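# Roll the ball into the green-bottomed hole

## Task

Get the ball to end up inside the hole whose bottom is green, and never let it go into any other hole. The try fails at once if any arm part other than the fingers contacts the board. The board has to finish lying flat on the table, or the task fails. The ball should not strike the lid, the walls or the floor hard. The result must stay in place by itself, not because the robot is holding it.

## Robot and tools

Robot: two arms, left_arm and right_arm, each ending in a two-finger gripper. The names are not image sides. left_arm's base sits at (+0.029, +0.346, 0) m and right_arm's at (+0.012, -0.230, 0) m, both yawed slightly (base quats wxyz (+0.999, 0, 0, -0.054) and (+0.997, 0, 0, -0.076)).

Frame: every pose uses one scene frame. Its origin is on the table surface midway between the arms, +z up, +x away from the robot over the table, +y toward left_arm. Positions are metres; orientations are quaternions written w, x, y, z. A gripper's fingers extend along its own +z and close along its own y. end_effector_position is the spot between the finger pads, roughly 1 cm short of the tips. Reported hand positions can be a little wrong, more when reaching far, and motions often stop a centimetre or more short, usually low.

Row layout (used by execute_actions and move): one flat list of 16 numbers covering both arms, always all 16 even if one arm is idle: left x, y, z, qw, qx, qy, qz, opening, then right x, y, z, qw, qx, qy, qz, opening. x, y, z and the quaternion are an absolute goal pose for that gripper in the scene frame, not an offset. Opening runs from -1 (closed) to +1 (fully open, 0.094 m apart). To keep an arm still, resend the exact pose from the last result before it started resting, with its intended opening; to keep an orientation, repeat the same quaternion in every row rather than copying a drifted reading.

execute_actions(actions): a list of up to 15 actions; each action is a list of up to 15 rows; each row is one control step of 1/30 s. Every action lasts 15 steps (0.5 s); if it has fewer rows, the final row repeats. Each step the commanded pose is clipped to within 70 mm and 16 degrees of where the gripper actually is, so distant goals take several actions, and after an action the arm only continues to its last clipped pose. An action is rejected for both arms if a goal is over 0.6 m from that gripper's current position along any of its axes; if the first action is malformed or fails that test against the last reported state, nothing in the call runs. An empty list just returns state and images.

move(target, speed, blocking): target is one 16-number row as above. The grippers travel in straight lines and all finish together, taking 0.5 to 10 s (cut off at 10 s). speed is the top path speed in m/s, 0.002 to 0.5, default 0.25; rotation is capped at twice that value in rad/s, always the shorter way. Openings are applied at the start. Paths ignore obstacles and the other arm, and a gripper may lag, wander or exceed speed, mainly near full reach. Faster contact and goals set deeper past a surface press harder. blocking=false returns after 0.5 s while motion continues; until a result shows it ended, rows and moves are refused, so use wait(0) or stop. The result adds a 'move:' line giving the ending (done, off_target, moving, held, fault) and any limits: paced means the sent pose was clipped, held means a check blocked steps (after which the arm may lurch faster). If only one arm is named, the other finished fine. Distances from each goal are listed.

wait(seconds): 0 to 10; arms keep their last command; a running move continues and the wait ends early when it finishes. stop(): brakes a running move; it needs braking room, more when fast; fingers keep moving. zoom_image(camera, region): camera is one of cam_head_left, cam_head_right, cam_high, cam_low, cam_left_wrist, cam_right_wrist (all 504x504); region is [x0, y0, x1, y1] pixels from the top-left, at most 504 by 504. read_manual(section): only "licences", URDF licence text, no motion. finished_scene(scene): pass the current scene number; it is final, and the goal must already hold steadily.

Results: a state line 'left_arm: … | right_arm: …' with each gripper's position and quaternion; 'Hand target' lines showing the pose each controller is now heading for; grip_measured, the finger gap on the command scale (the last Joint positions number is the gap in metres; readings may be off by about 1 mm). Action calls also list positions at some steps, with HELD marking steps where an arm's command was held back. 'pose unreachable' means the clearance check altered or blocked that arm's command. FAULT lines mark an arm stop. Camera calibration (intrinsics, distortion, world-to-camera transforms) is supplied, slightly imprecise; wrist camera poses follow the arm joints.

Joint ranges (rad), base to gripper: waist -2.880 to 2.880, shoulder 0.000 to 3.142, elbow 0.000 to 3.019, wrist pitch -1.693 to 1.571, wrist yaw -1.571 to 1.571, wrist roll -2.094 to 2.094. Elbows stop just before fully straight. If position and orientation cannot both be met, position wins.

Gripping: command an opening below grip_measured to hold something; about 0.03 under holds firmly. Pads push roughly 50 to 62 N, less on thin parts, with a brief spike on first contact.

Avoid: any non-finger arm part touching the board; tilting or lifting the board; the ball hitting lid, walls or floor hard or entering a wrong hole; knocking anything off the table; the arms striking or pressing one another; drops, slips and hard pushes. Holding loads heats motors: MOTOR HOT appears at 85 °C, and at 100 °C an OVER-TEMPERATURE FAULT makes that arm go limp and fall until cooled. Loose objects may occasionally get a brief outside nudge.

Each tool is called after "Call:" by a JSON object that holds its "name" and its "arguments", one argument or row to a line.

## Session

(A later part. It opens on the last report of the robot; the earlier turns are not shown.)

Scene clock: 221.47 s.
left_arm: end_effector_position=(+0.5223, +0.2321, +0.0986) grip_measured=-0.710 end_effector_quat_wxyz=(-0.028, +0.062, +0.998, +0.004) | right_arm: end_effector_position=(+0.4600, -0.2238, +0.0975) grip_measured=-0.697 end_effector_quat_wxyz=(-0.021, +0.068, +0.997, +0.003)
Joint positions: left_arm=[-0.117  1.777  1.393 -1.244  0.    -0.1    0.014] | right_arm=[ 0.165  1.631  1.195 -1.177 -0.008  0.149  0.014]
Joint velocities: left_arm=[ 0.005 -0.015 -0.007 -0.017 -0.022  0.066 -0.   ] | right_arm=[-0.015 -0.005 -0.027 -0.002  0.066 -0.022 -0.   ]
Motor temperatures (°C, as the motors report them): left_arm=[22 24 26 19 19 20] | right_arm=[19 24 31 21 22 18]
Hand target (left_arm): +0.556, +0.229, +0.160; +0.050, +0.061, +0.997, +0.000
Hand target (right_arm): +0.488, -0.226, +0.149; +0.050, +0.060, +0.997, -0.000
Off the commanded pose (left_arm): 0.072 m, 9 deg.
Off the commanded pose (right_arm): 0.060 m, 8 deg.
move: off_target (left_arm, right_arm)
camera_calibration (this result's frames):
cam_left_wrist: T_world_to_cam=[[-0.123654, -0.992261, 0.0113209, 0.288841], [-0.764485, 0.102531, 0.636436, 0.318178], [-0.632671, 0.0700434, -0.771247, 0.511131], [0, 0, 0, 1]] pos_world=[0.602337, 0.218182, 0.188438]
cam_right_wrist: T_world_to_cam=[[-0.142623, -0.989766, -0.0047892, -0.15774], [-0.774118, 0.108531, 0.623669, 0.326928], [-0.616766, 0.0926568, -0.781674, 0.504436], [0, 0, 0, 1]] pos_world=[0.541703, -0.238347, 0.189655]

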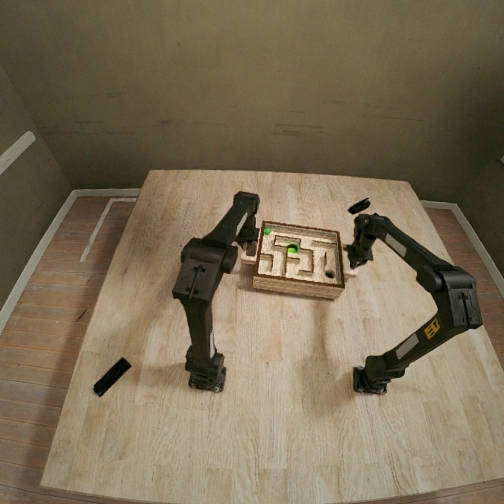

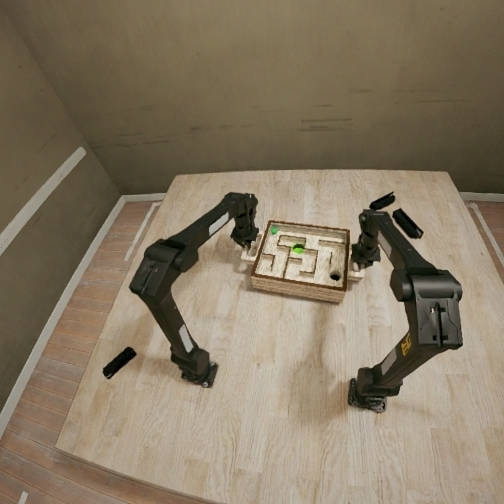

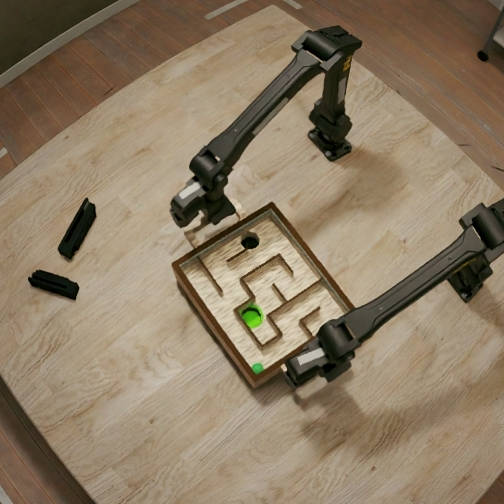

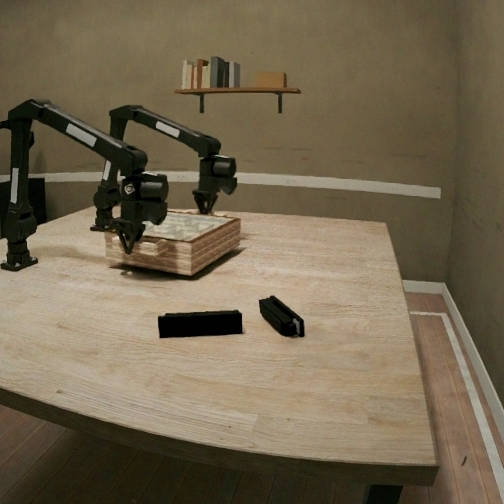

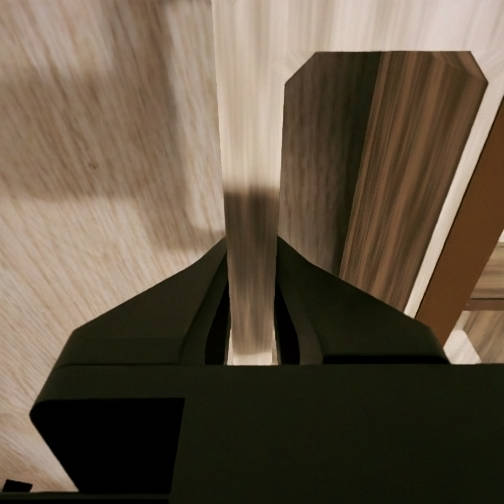

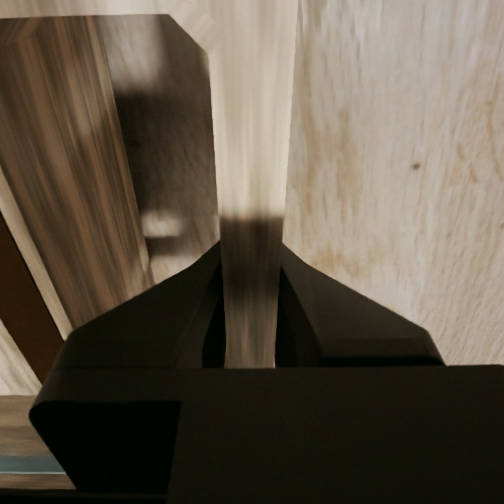

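Call:
{"name": "move", "arguments": {
  "target": [0.53,0.229,0.15,0.07,0.061,0.996,0,-0.8,0.465,-0.225,0.14,0.07,0.061,0.996,0,-0.8],
  "speed": 0.03
}}

Scene clock: 228.97 s.
left_arm: end_effector_position=(+0.5165, +0.2313, +0.1118) grip_measured=-0.710 end_effector_quat_wxyz=(+0.017, +0.064, +0.998, +0.002) | right_arm: end_effector_position=(+0.4536, -0.2240, +0.1080) grip_measured=-0.697 end_effector_quat_wxyz=(+0.024, +0.068, +0.997, +0.005)
Joint positions: left_arm=[-0.124  1.697  1.322 -1.162 -0.01  -0.105  0.014] | right_arm=[ 0.166  1.549  1.125 -1.098 -0.006  0.151  0.014]
Joint velocities: left_arm=[-0.005 -0.015 -0.012 -0.007 -0.022  0.007  0.   ] | right_arm=[-0.015 -0.005  0.002  0.017  0.037  0.051 -0.   ]
Motor temperatures (°C, as the motors report them): left_arm=[22 24 26 19 19 20] | right_arm=[19 24 31 21 22 18]
Hand target (left_arm): +0.529, +0.229, +0.149; +0.069, +0.062, +0.996, -0.000
Hand target (right_arm): +0.464, -0.225, +0.140; +0.070, +0.060, +0.996, +0.000
Off the commanded pose (left_arm): 0.041 m, 6 deg.
Off the commanded pose (right_arm): 0.034 m, 5 deg.
move: off_target (left_arm, right_arm)
camera_calibration (this result's frames):
cam_left_wrist: T_world_to_cam=[[-0.127407, -0.991796, 0.0103591, 0.289144], [-0.818694, 0.111055, 0.563388, 0.339621], [-0.559917, 0.0632987, -0.826127, 0.487852], [0, 0, 0, 1]] pos_world=[0.588041, 0.218175, 0.208694]
cam_right_wrist: T_world_to_cam=[[-0.142048, -0.989725, -0.016315, -0.157817], [-0.827646, 0.109713, 0.550423, 0.347906], [-0.542978, 0.0916896, -0.834726, 0.480687], [0, 0, 0, 1]] pos_world=[0.526527, -0.238439, 0.207172]

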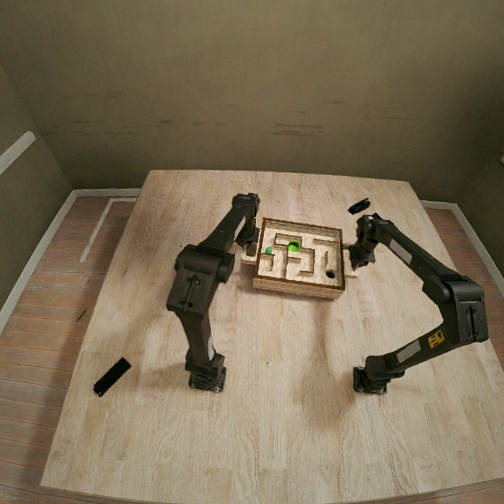

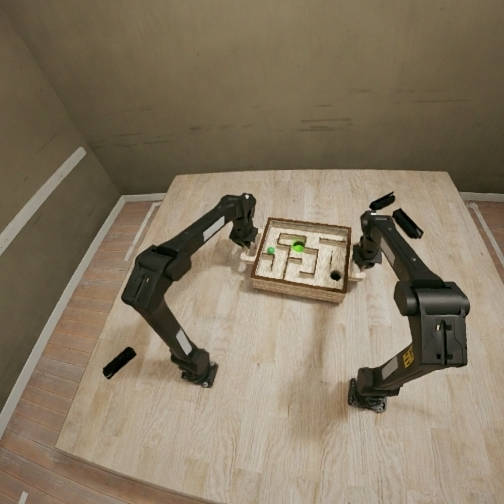

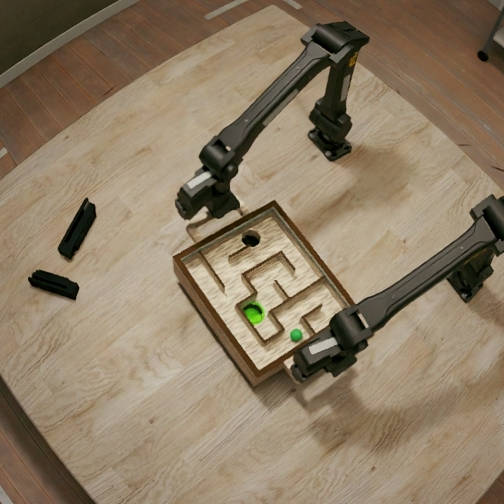

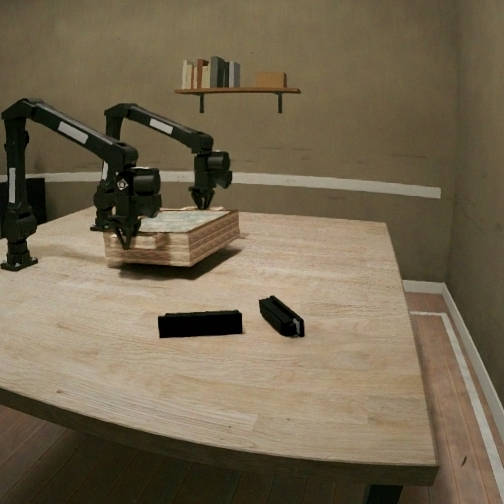

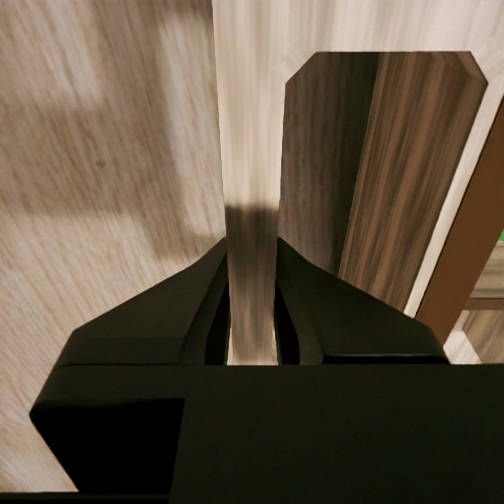

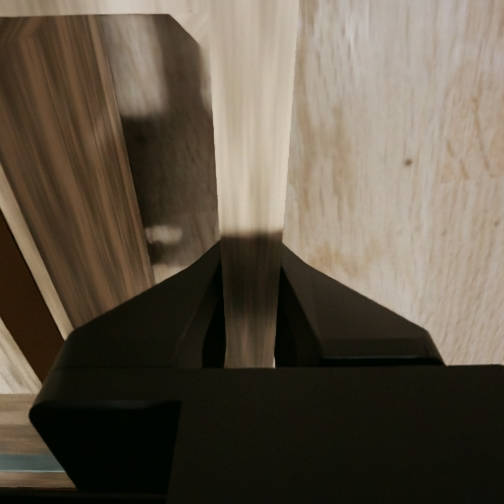

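Call:
{"name": "move", "arguments": {
  "target": [0.53,0.229,0.143,0.035,0.061,0.997,0,-0.8,0.465,-0.225,0.147,0.035,0.061,0.997,0,-0.8],
  "speed": 0.03
}}

Scene clock: 234.73 s.
left_arm: end_effector_position=(+0.5027, +0.2313, +0.1015) grip_measured=-0.710 end_effector_quat_wxyz=(-0.013, +0.065, +0.998, -0.000) | right_arm: end_effector_position=(+0.4367, -0.2239, +0.1047) grip_measured=-0.697 end_effector_quat_wxyz=(-0.011, +0.071, +0.997, +0.002)
Joint positions: left_arm=[-0.126  1.71   1.309 -1.196  0.005 -0.103  0.014] | right_arm=[ 0.166  1.554  1.122 -1.161 -0.007  0.157  0.014]
Joint velocities: left_arm=[-0.024 -0.015 -0.012  0.007 -0.037 -0.037  0.   ] | right_arm=[-0.015  0.005  0.007  0.002 -0.037  0.007 -0.002]
Motor temperatures (°C, as the motors report them): left_arm=[22 24 26 19 19 20] | right_arm=[19 24 30 21 22 18]
Hand target (left_arm): +0.528, +0.229, +0.143; +0.035, +0.061, +0.998, -0.000
Hand target (right_arm): +0.461, -0.225, +0.147; +0.035, +0.062, +0.997, -0.000
Off the commanded pose (left_arm): 0.050 m, 6 deg.
Off the commanded pose (right_arm): 0.051 m, 5 deg.
move: off_target (left_arm, right_arm)
camera_calibration (this result's frames):
cam_left_wrist: T_world_to_cam=[[-0.129991, -0.99134, 0.0186453, 0.287792], [-0.782735, 0.114145, 0.611798, 0.310424], [-0.608628, 0.0649341, -0.790794, 0.492142], [0, 0, 0, 1]] pos_world=[0.579922, 0.21791, 0.193901]
cam_right_wrist: T_world_to_cam=[[-0.14849, -0.988896, -0.00587802, -0.158289], [-0.785876, 0.114393, 0.607711, 0.312602], [-0.600291, 0.0948585, -0.794136, 0.490272], [0, 0, 0, 1]] pos_world=[0.516467, -0.238797, 0.198441]

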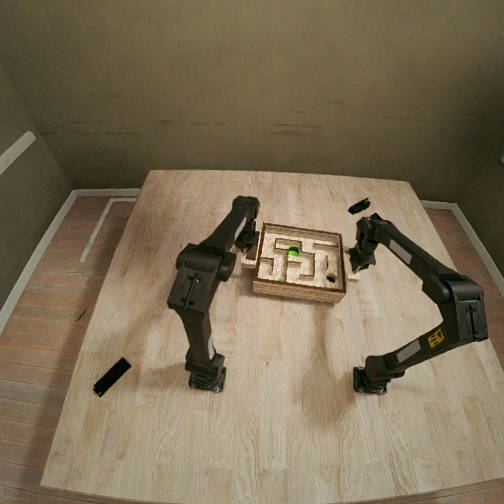

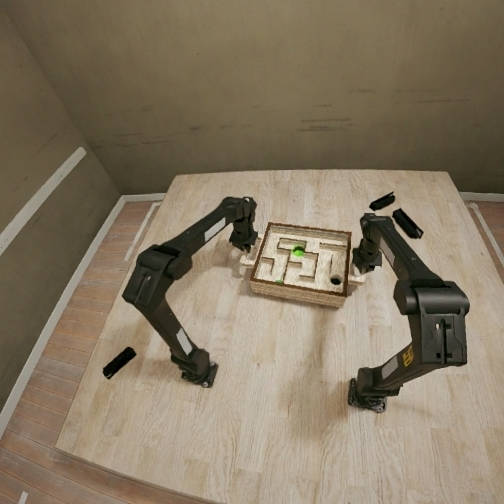

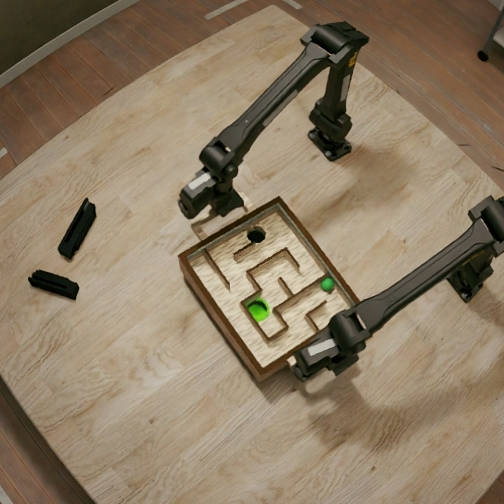

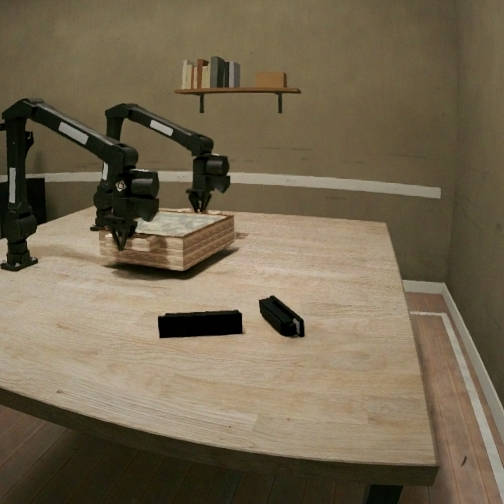

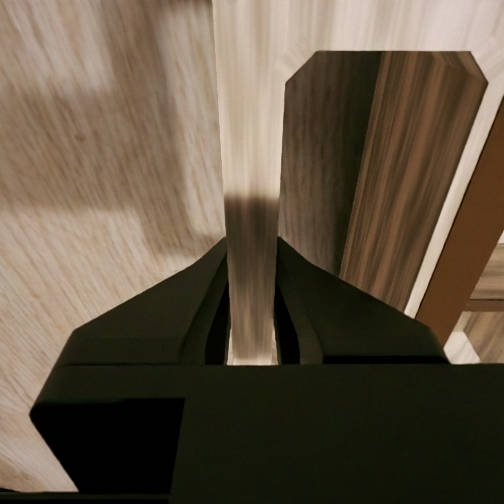

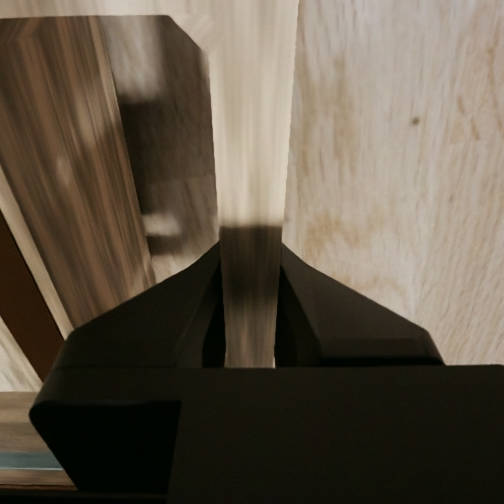

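Call:
{"name": "move", "arguments": {
  "target": [0.52,0.229,0.146,0.02,0.061,0.997,0,-0.8,0.455,-0.225,0.142,0.02,0.061,0.997,0,-0.8],
  "speed": 0.03
}}

Scene clock: 242.17 s.
left_arm: end_effector_position=(+0.4908, +0.2325, +0.0941) grip_measured=-0.710 end_effector_quat_wxyz=(-0.037, +0.065, +0.997, -0.000) | right_arm: end_effector_position=(+0.4257, -0.2229, +0.0993) grip_measured=-0.697 end_effector_quat_wxyz=(-0.030, +0.071, +0.997, +0.002)
Joint positions: left_arm=[-0.126  1.718  1.297 -1.223  0.013 -0.105  0.014] | right_arm=[ 0.168  1.557  1.109 -1.183 -0.009  0.158  0.014]
Joint velocities: left_arm=[-0.015 -0.005 -0.002  0.022 -0.037 -0.007  0.001] | right_arm=[ 0.015 -0.005 -0.012 -0.002 -0.007 -0.051 -0.001]
Motor temperatures (°C, as the motors report them): left_arm=[22 24 26 19 19 20] | right_arm=[19 24 31 21 22 18]
Hand target (left_arm): +0.517, +0.230, +0.146; +0.020, +0.061, +0.998, -0.000
Hand target (right_arm): +0.451, -0.225, +0.142; +0.020, +0.061, +0.998, -0.000
Off the commanded pose (left_arm): 0.060 m, 7 deg.
Off the commanded pose (right_arm): 0.052 m, 6 deg.
move: off_target (left_arm, right_arm)
camera_calibration (this result's frames):
cam_left_wrist: T_world_to_cam=[[-0.127469, -0.991601, 0.0218898, 0.286065], [-0.752436, 0.111057, 0.649235, 0.287847], [-0.646213, 0.0662866, -0.760273, 0.494179], [0, 0, 0, 1]] pos_world=[0.572396, 0.218937, 0.182569]
cam_right_wrist: T_world_to_cam=[[-0.147975, -0.988989, -0.00187541, -0.159568], [-0.762176, 0.11283, 0.637462, 0.293687], [-0.630231, 0.0957579, -0.77048, 0.489962], [0, 0, 0, 1]] pos_world=[0.509018, -0.237865, 0.189992]

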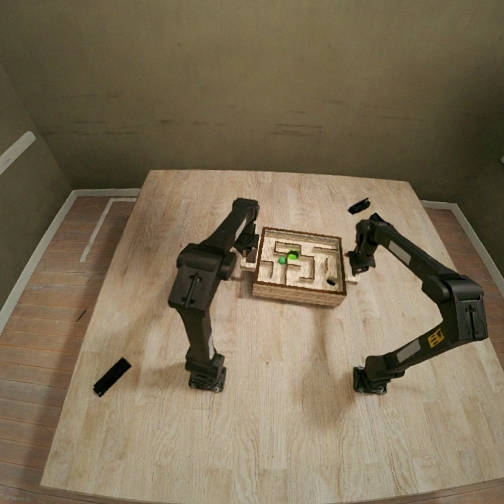

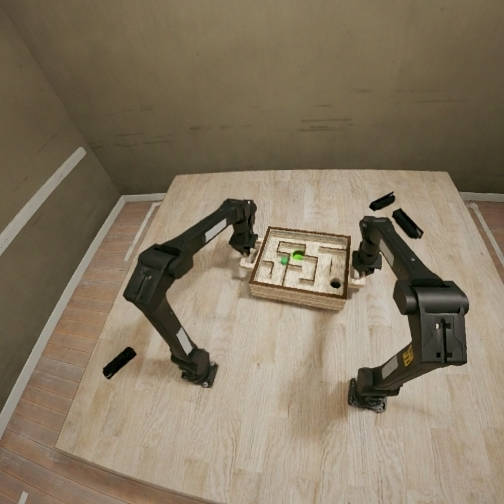

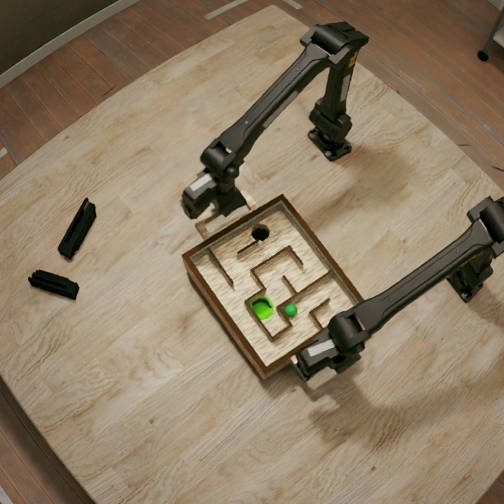

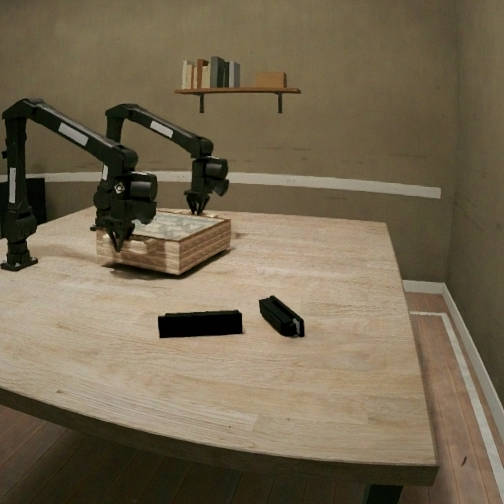

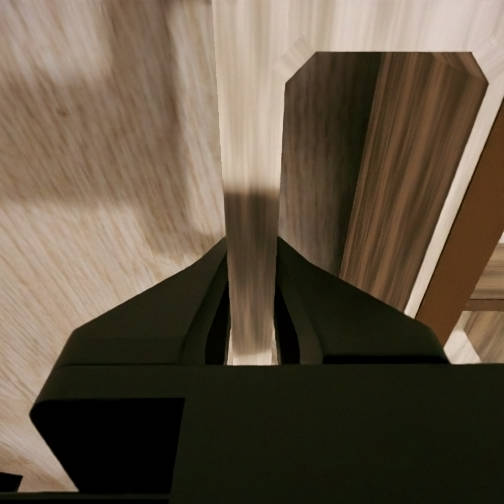

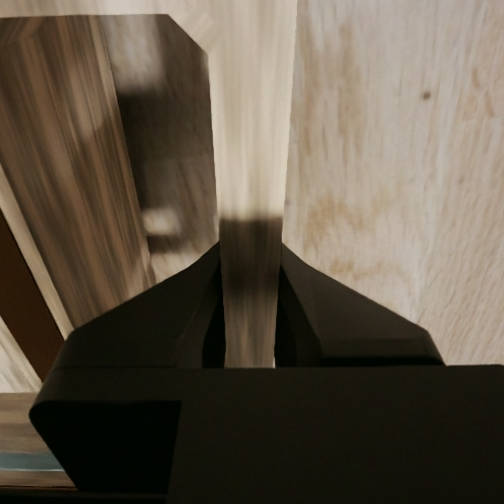

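Call:
{"name": "move", "arguments": {
  "target": [0.52,0.229,0.132,0.03,0.061,0.997,0,-0.8,0.455,-0.225,0.155,0.03,0.061,0.997,0,-0.8],
  "speed": 0.03
}}

Scene clock: 248.33 s.
left_arm: end_effector_position=(+0.4900, +0.2315, +0.0895) grip_measured=-0.710 end_effector_quat_wxyz=(-0.034, +0.065, +0.997, -0.003) | right_arm: end_effector_position=(+0.4242, -0.2238, +0.0999) grip_measured=-0.697 end_effector_quat_wxyz=(-0.032, +0.072, +0.997, -0.001)
Joint positions: left_arm=[-0.127  1.717  1.284 -1.204  0.017 -0.104  0.014] | right_arm=[ 0.168  1.555  1.108 -1.188 -0.004  0.159  0.014]
Joint velocities: left_arm=[ 0.005  0.005 -0.007 -0.002 -0.007  0.022 -0.   ] | right_arm=[ 0.005 -0.005  0.007 -0.007  0.022  0.022 -0.   ]
Motor temperatures (°C, as the motors report them): left_arm=[22 24 27 19 19 20] | right_arm=[19 24 32 21 22 18]
Hand target (left_arm): +0.518, +0.230, +0.132; +0.030, +0.061, +0.998, -0.000
Hand target (right_arm): +0.450, -0.225, +0.155; +0.030, +0.061, +0.998, -0.000
Off the commanded pose (left_arm): 0.052 m, 7 deg.
Off the commanded pose (right_arm): 0.063 m, 7 deg.
move: off_target (left_arm, right_arm)
camera_calibration (this result's frames):
cam_left_wrist: T_world_to_cam=[[-0.128829, -0.991304, 0.0268348, 0.285297], [-0.755984, 0.115688, 0.644286, 0.291466], [-0.641787, 0.0627161, -0.764314, 0.489303], [0, 0, 0, 1]] pos_world=[0.571126, 0.21841, 0.178538]
cam_right_wrist: T_world_to_cam=[[-0.148797, -0.988861, 0.00376624, -0.16085], [-0.759446, 0.116714, 0.640016, 0.291694], [-0.633326, 0.0923722, -0.768353, 0.489852], [0, 0, 0, 1]] pos_world=[0.507828, -0.238352, 0.190296]

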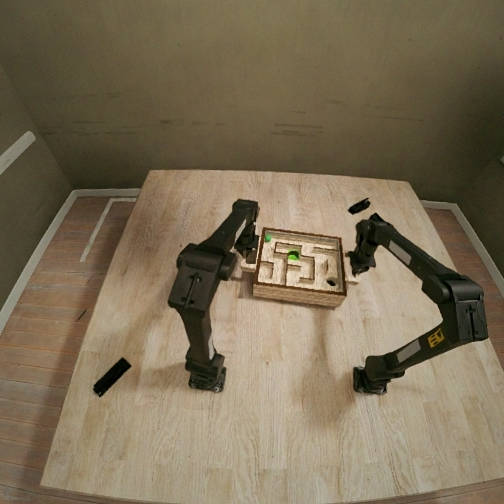

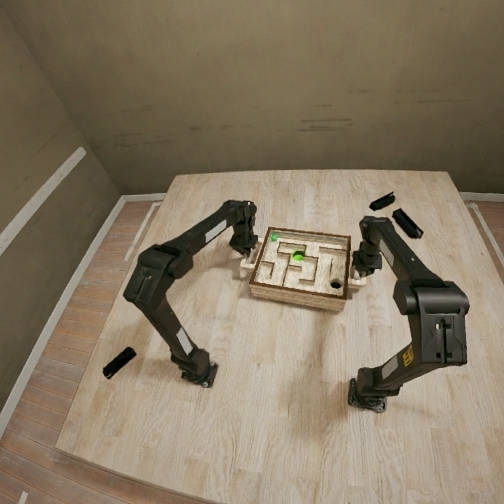

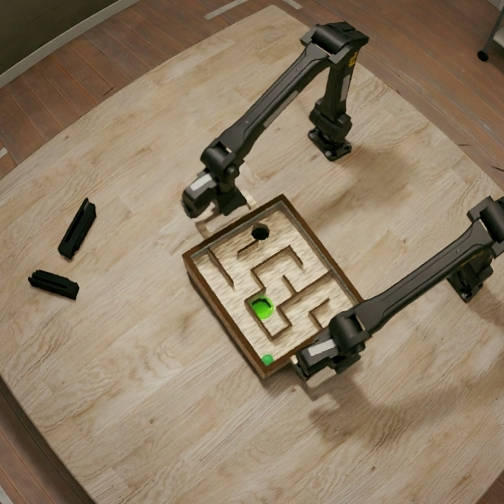

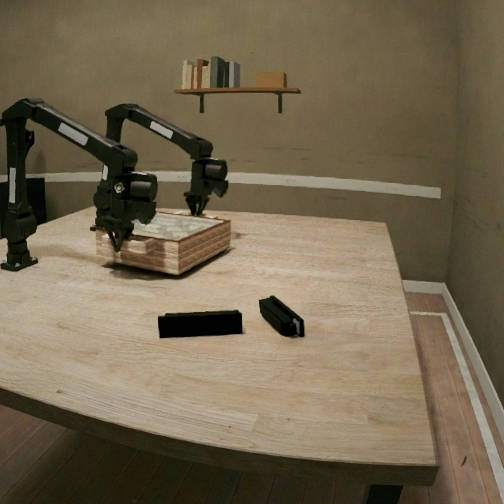

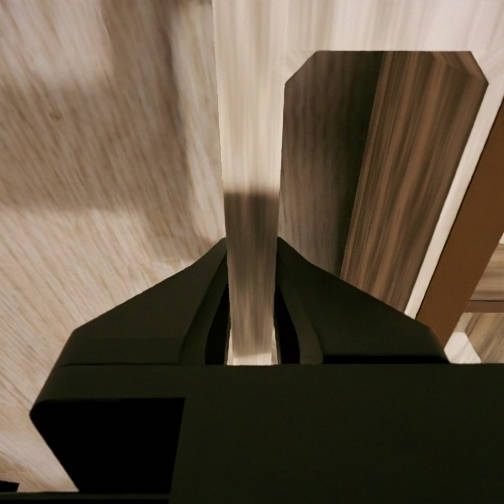

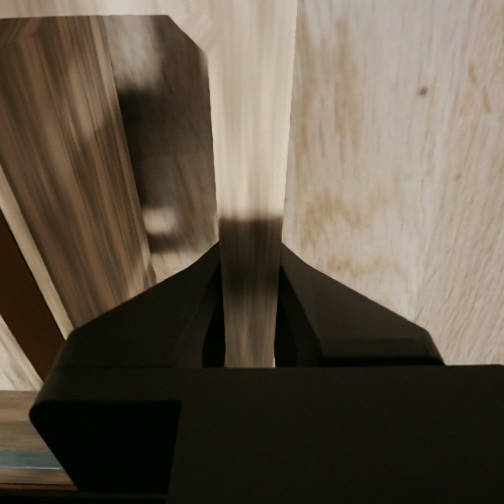

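Call:
{"name": "execute_actions", "arguments": {
  "actions": []
}}

Scene clock: 270.17 s.
left_arm: end_effector_position=(+0.4900, +0.2315, +0.0895) grip_measured=-0.710 end_effector_quat_wxyz=(-0.034, +0.065, +0.997, -0.003) | right_arm: end_effector_position=(+0.4242, -0.2238, +0.0999) grip_measured=-0.697 end_effector_quat_wxyz=(-0.032, +0.072, +0.997, -0.001)
Joint positions: left_arm=[-0.127  1.717  1.284 -1.204  0.017 -0.104  0.014] | right_arm=[ 0.168  1.555  1.108 -1.188 -0.004  0.159  0.014]
Joint velocities: left_arm=[-0.015 -0.005 -0.002  0.007  0.007  0.081 -0.   ] | right_arm=[ 0.005 -0.005 -0.017 -0.012 -0.037 -0.022 -0.   ]
Motor temperatures (°C, as the motors report them): left_arm=[22 24 27 19 19 20] | right_arm=[19 24 33 21 22 18]
Hand target (left_arm): +0.518, +0.230, +0.132; +0.030, +0.061, +0.998, -0.000
Hand target (right_arm): +0.450, -0.225, +0.155; +0.030, +0.061, +0.998, -0.000
Off the commanded pose (left_arm): 0.052 m, 7 deg.
Off the commanded pose (right_arm): 0.063 m, 7 deg.
camera_calibration (this result's frames):
cam_left_wrist: T_world_to_cam=[[-0.128829, -0.991304, 0.0268348, 0.285297], [-0.755984, 0.115688, 0.644286, 0.291466], [-0.641787, 0.0627161, -0.764314, 0.489303], [0, 0, 0, 1]] pos_world=[0.571126, 0.21841, 0.178538]
cam_right_wrist: T_world_to_cam=[[-0.148797, -0.988861, 0.00376624, -0.16085], [-0.759446, 0.116714, 0.640016, 0.291694], [-0.633326, 0.0923722, -0.768353, 0.489852], [0, 0, 0, 1]] pos_world=[0.507828, -0.238352, 0.190296]

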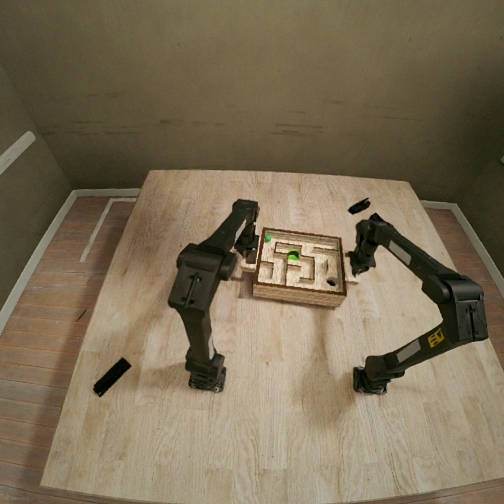

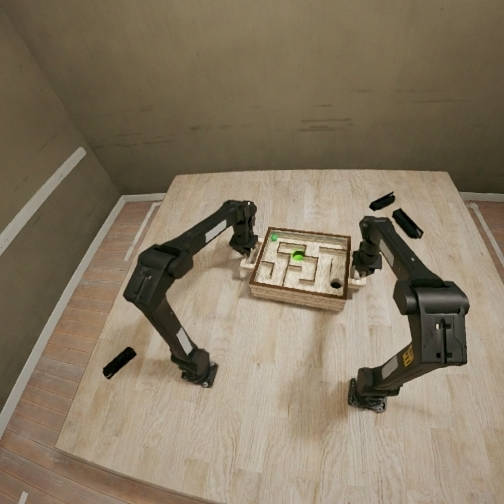

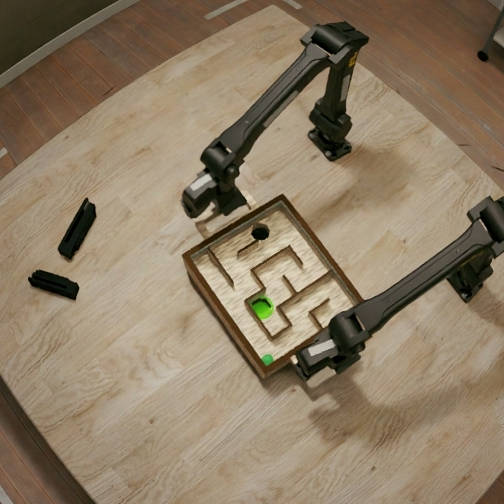

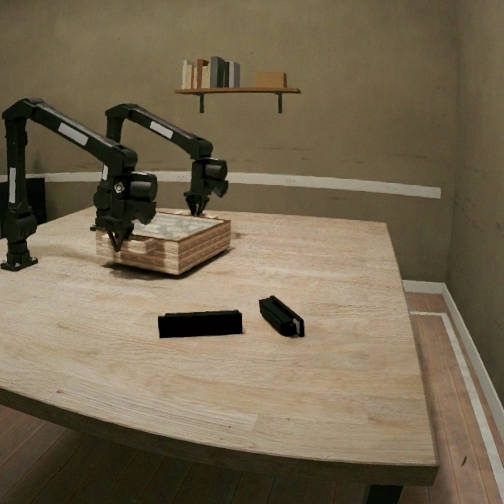

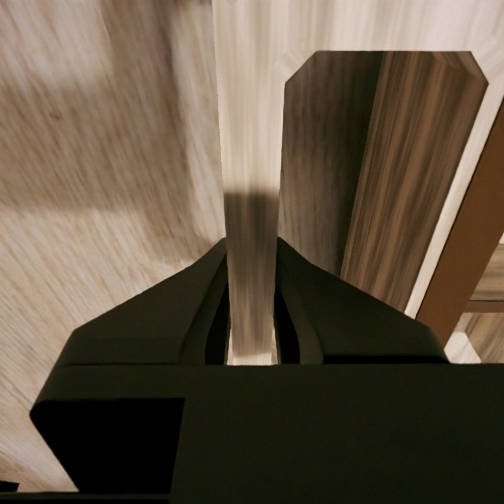

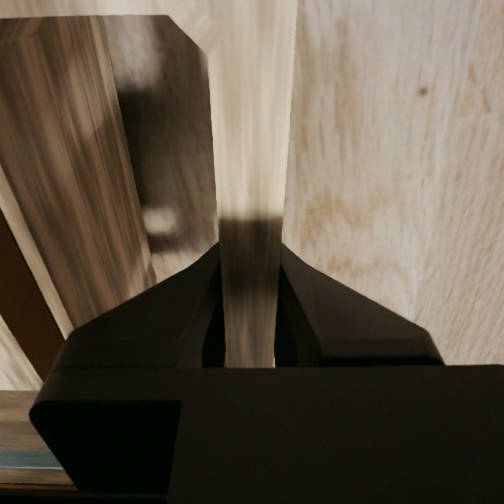

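Call:
{"name": "move", "arguments": {
  "target": [0.51,0.229,0.152,0.03,0.061,0.997,0,-0.8,0.445,-0.225,0.13,0.03,0.061,0.997,0,-0.8],
  "speed": 0.03
}}

Call:
{"name": "zoom_image", "arguments": {
  "camera": "cam_high",
  "region": [150,170,390,410]
}}

Scene clock: 275.70 s.
left_arm: end_effector_position=(+0.4848, +0.2339, +0.0981) grip_measured=-0.710 end_effector_quat_wxyz=(-0.027, +0.059, +0.998, +0.003) | right_arm: end_effector_position=(+0.4255, -0.2219, +0.0958) grip_measured=-0.697 end_effector_quat_wxyz=(-0.021, +0.066, +0.998, +0.004)
Joint positions: left_arm=[-0.13   1.688  1.269 -1.207  0.003 -0.119  0.014] | right_arm=[ 0.169  1.549  1.09  -1.154 -0.012  0.149  0.014]
Joint velocities: left_arm=[-0.015 -0.005  0.007 -0.017  0.022  0.037  0.001] | right_arm=[ 0.015 -0.005  0.007 -0.007  0.007  0.007 -0.   ]
Motor temperatures (°C, as the motors report them): left_arm=[22 24 27 19 19 20] | right_arm=[19 24 33 21 22 18]
Hand target (left_arm): +0.508, +0.230, +0.151; +0.030, +0.061, +0.998, -0.000
Hand target (right_arm): +0.443, -0.225, +0.130; +0.030, +0.061, +0.998, +0.000
Off the commanded pose (left_arm): 0.060 m, 7 deg.
Off the commanded pose (right_arm): 0.040 m, 6 deg.
move: off_target (left_arm, right_arm)
camera_calibration (this result's frames):
cam_left_wrist: T_world_to_cam=[[-0.11786, -0.992937, 0.0135976, 0.283135], [-0.766416, 0.0996624, 0.634566, 0.291418], [-0.63144, 0.0643687, -0.772749, 0.487759], [0, 0, 0, 1]] pos_world=[0.564708, 0.220696, 0.188141]
cam_right_wrist: T_world_to_cam=[[-0.138215, -0.990371, -0.00787687, -0.162581], [-0.774801, 0.103169, 0.62373, 0.300189], [-0.616912, 0.0923118, -0.7816, 0.481595], [0, 0, 0, 1]] pos_world=[0.507217, -0.236442, 0.187897]

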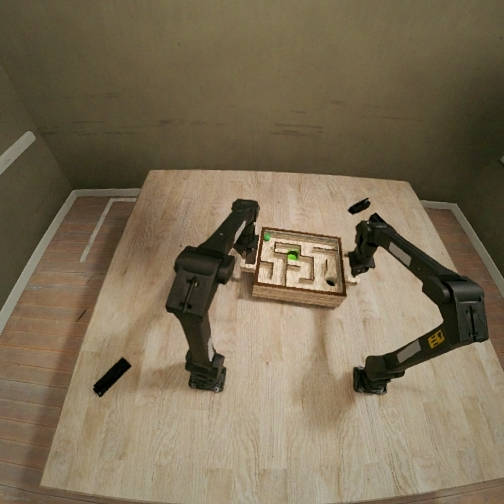

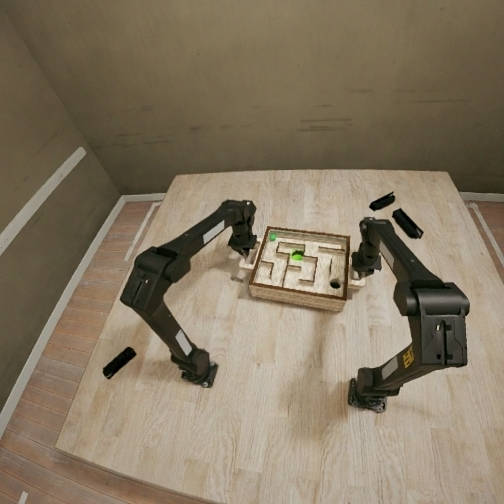

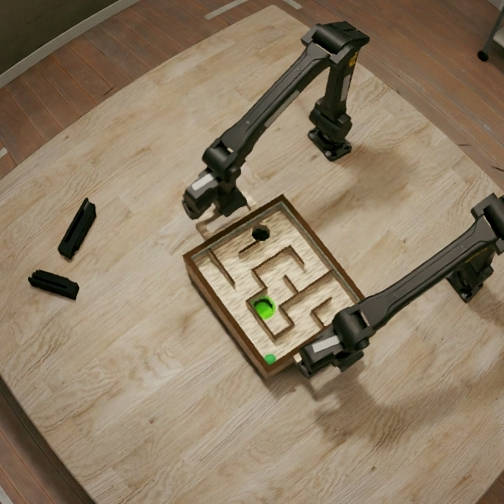

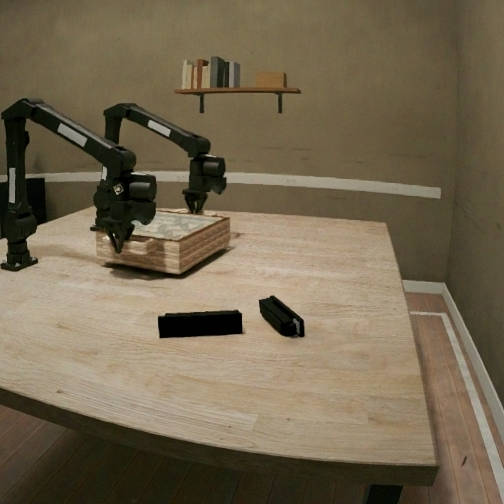

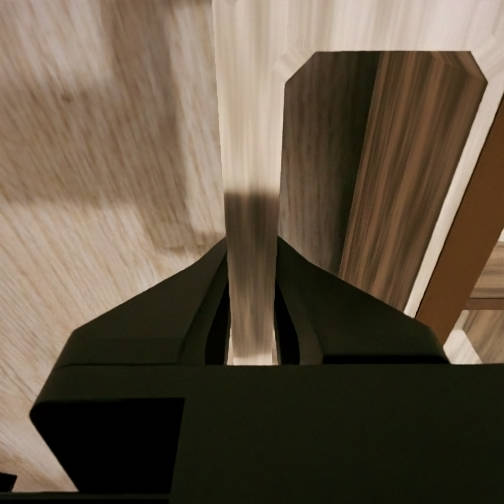

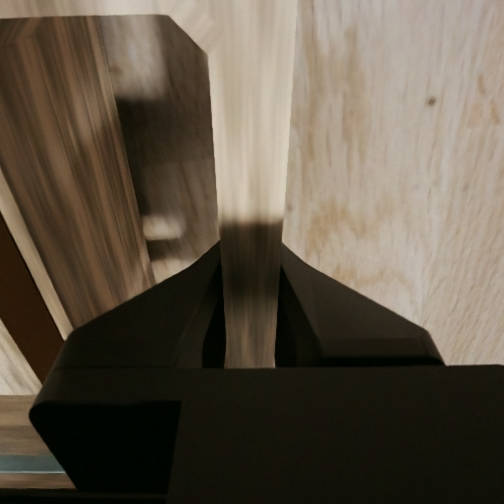

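Region (150, 170, 390, 410) of cam_high's 504x504 image, scaled by 2.100, with more detail than that image has.

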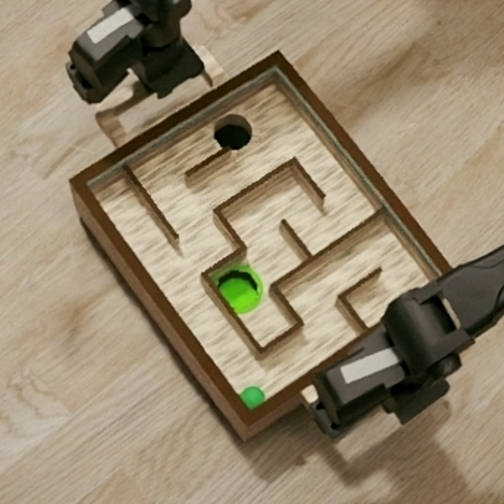

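Call:
{"name": "move", "arguments": {
  "target": [0.505,0.229,0.16,0.05,0.061,0.997,0,-0.8,0.445,-0.225,0.14,0.05,0.061,0.997,0,-0.8],
  "speed": 0.03
}}

Scene clock: 283.63 s.
left_arm: end_effector_position=(+0.4794, +0.2348, +0.1107) grip_measured=-0.710 end_effector_quat_wxyz=(-0.014, +0.058, +0.998, +0.006) | right_arm: end_effector_position=(+0.4215, -0.2210, +0.1039) grip_measured=-0.697 end_effector_quat_wxyz=(-0.007, +0.065, +0.998, +0.007)
Joint positions: left_arm=[-0.134  1.647  1.253 -1.207 -0.006 -0.126  0.014] | right_arm=[ 0.17   1.512  1.071 -1.142 -0.015  0.147  0.014]
Joint velocities: left_arm=[-0.005 -0.005 -0.022  0.007  0.022 -0.022  0.   ] | right_arm=[-0.015 -0.015  0.002 -0.002  0.022 -0.081 -0.   ]
Motor temperatures (°C, as the motors report them): left_arm=[22 24 27 19 19 20] | right_arm=[19 24 32 21 22 18]
Hand target (left_arm): +0.503, +0.229, +0.160; +0.050, +0.061, +0.997, -0.000
Hand target (right_arm): +0.442, -0.225, +0.141; +0.050, +0.061, +0.997, +0.000
Off the commanded pose (left_arm): 0.056 m, 7 deg.
Off the commanded pose (right_arm): 0.043 m, 7 deg.
move: off_target (left_arm, right_arm)
camera_calibration (this result's frames):
cam_left_wrist: T_world_to_cam=[[-0.115884, -0.993239, 0.00683831, 0.283008], [-0.782918, 0.0955774, 0.61474, 0.290292], [-0.611237, 0.0658845, -0.7887, 0.485727], [0, 0, 0, 1]] pos_world=[0.556965, 0.221347, 0.202704]
cam_right_wrist: T_world_to_cam=[[-0.135309, -0.990683, -0.0154591, -0.16266], [-0.793029, 0.0989336, 0.601097, 0.30105], [-0.593967, 0.0935935, -0.799027, 0.477771], [0, 0, 0, 1]] pos_world=[0.500512, -0.235645, 0.198277]

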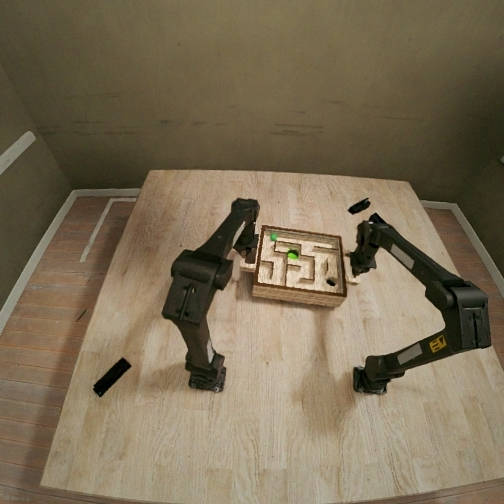

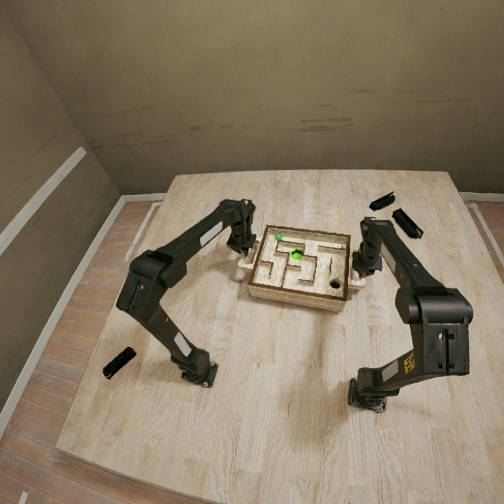

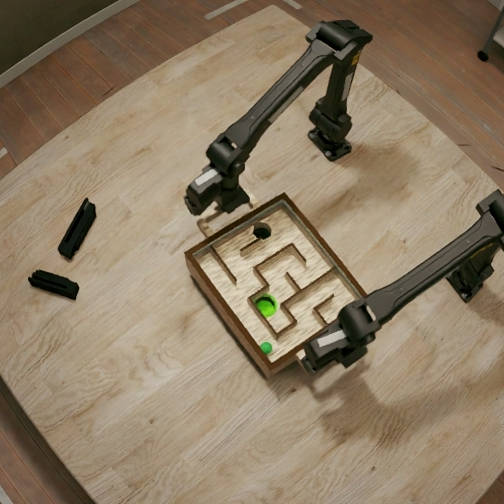

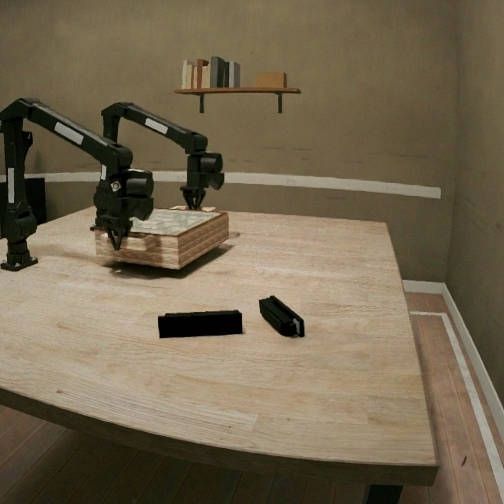

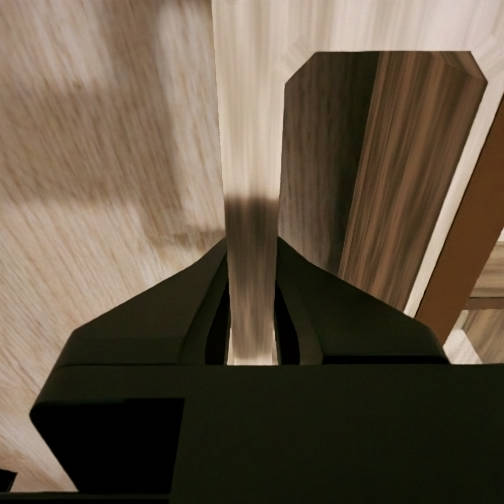

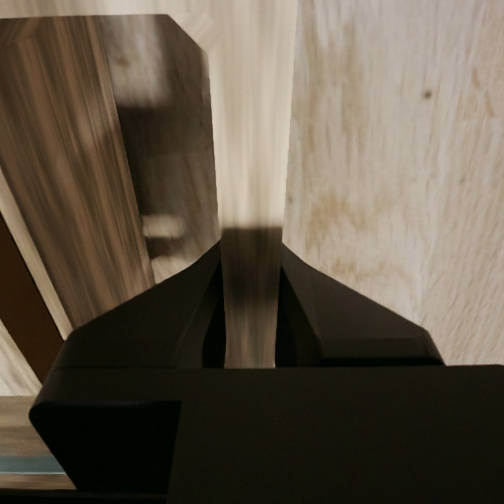

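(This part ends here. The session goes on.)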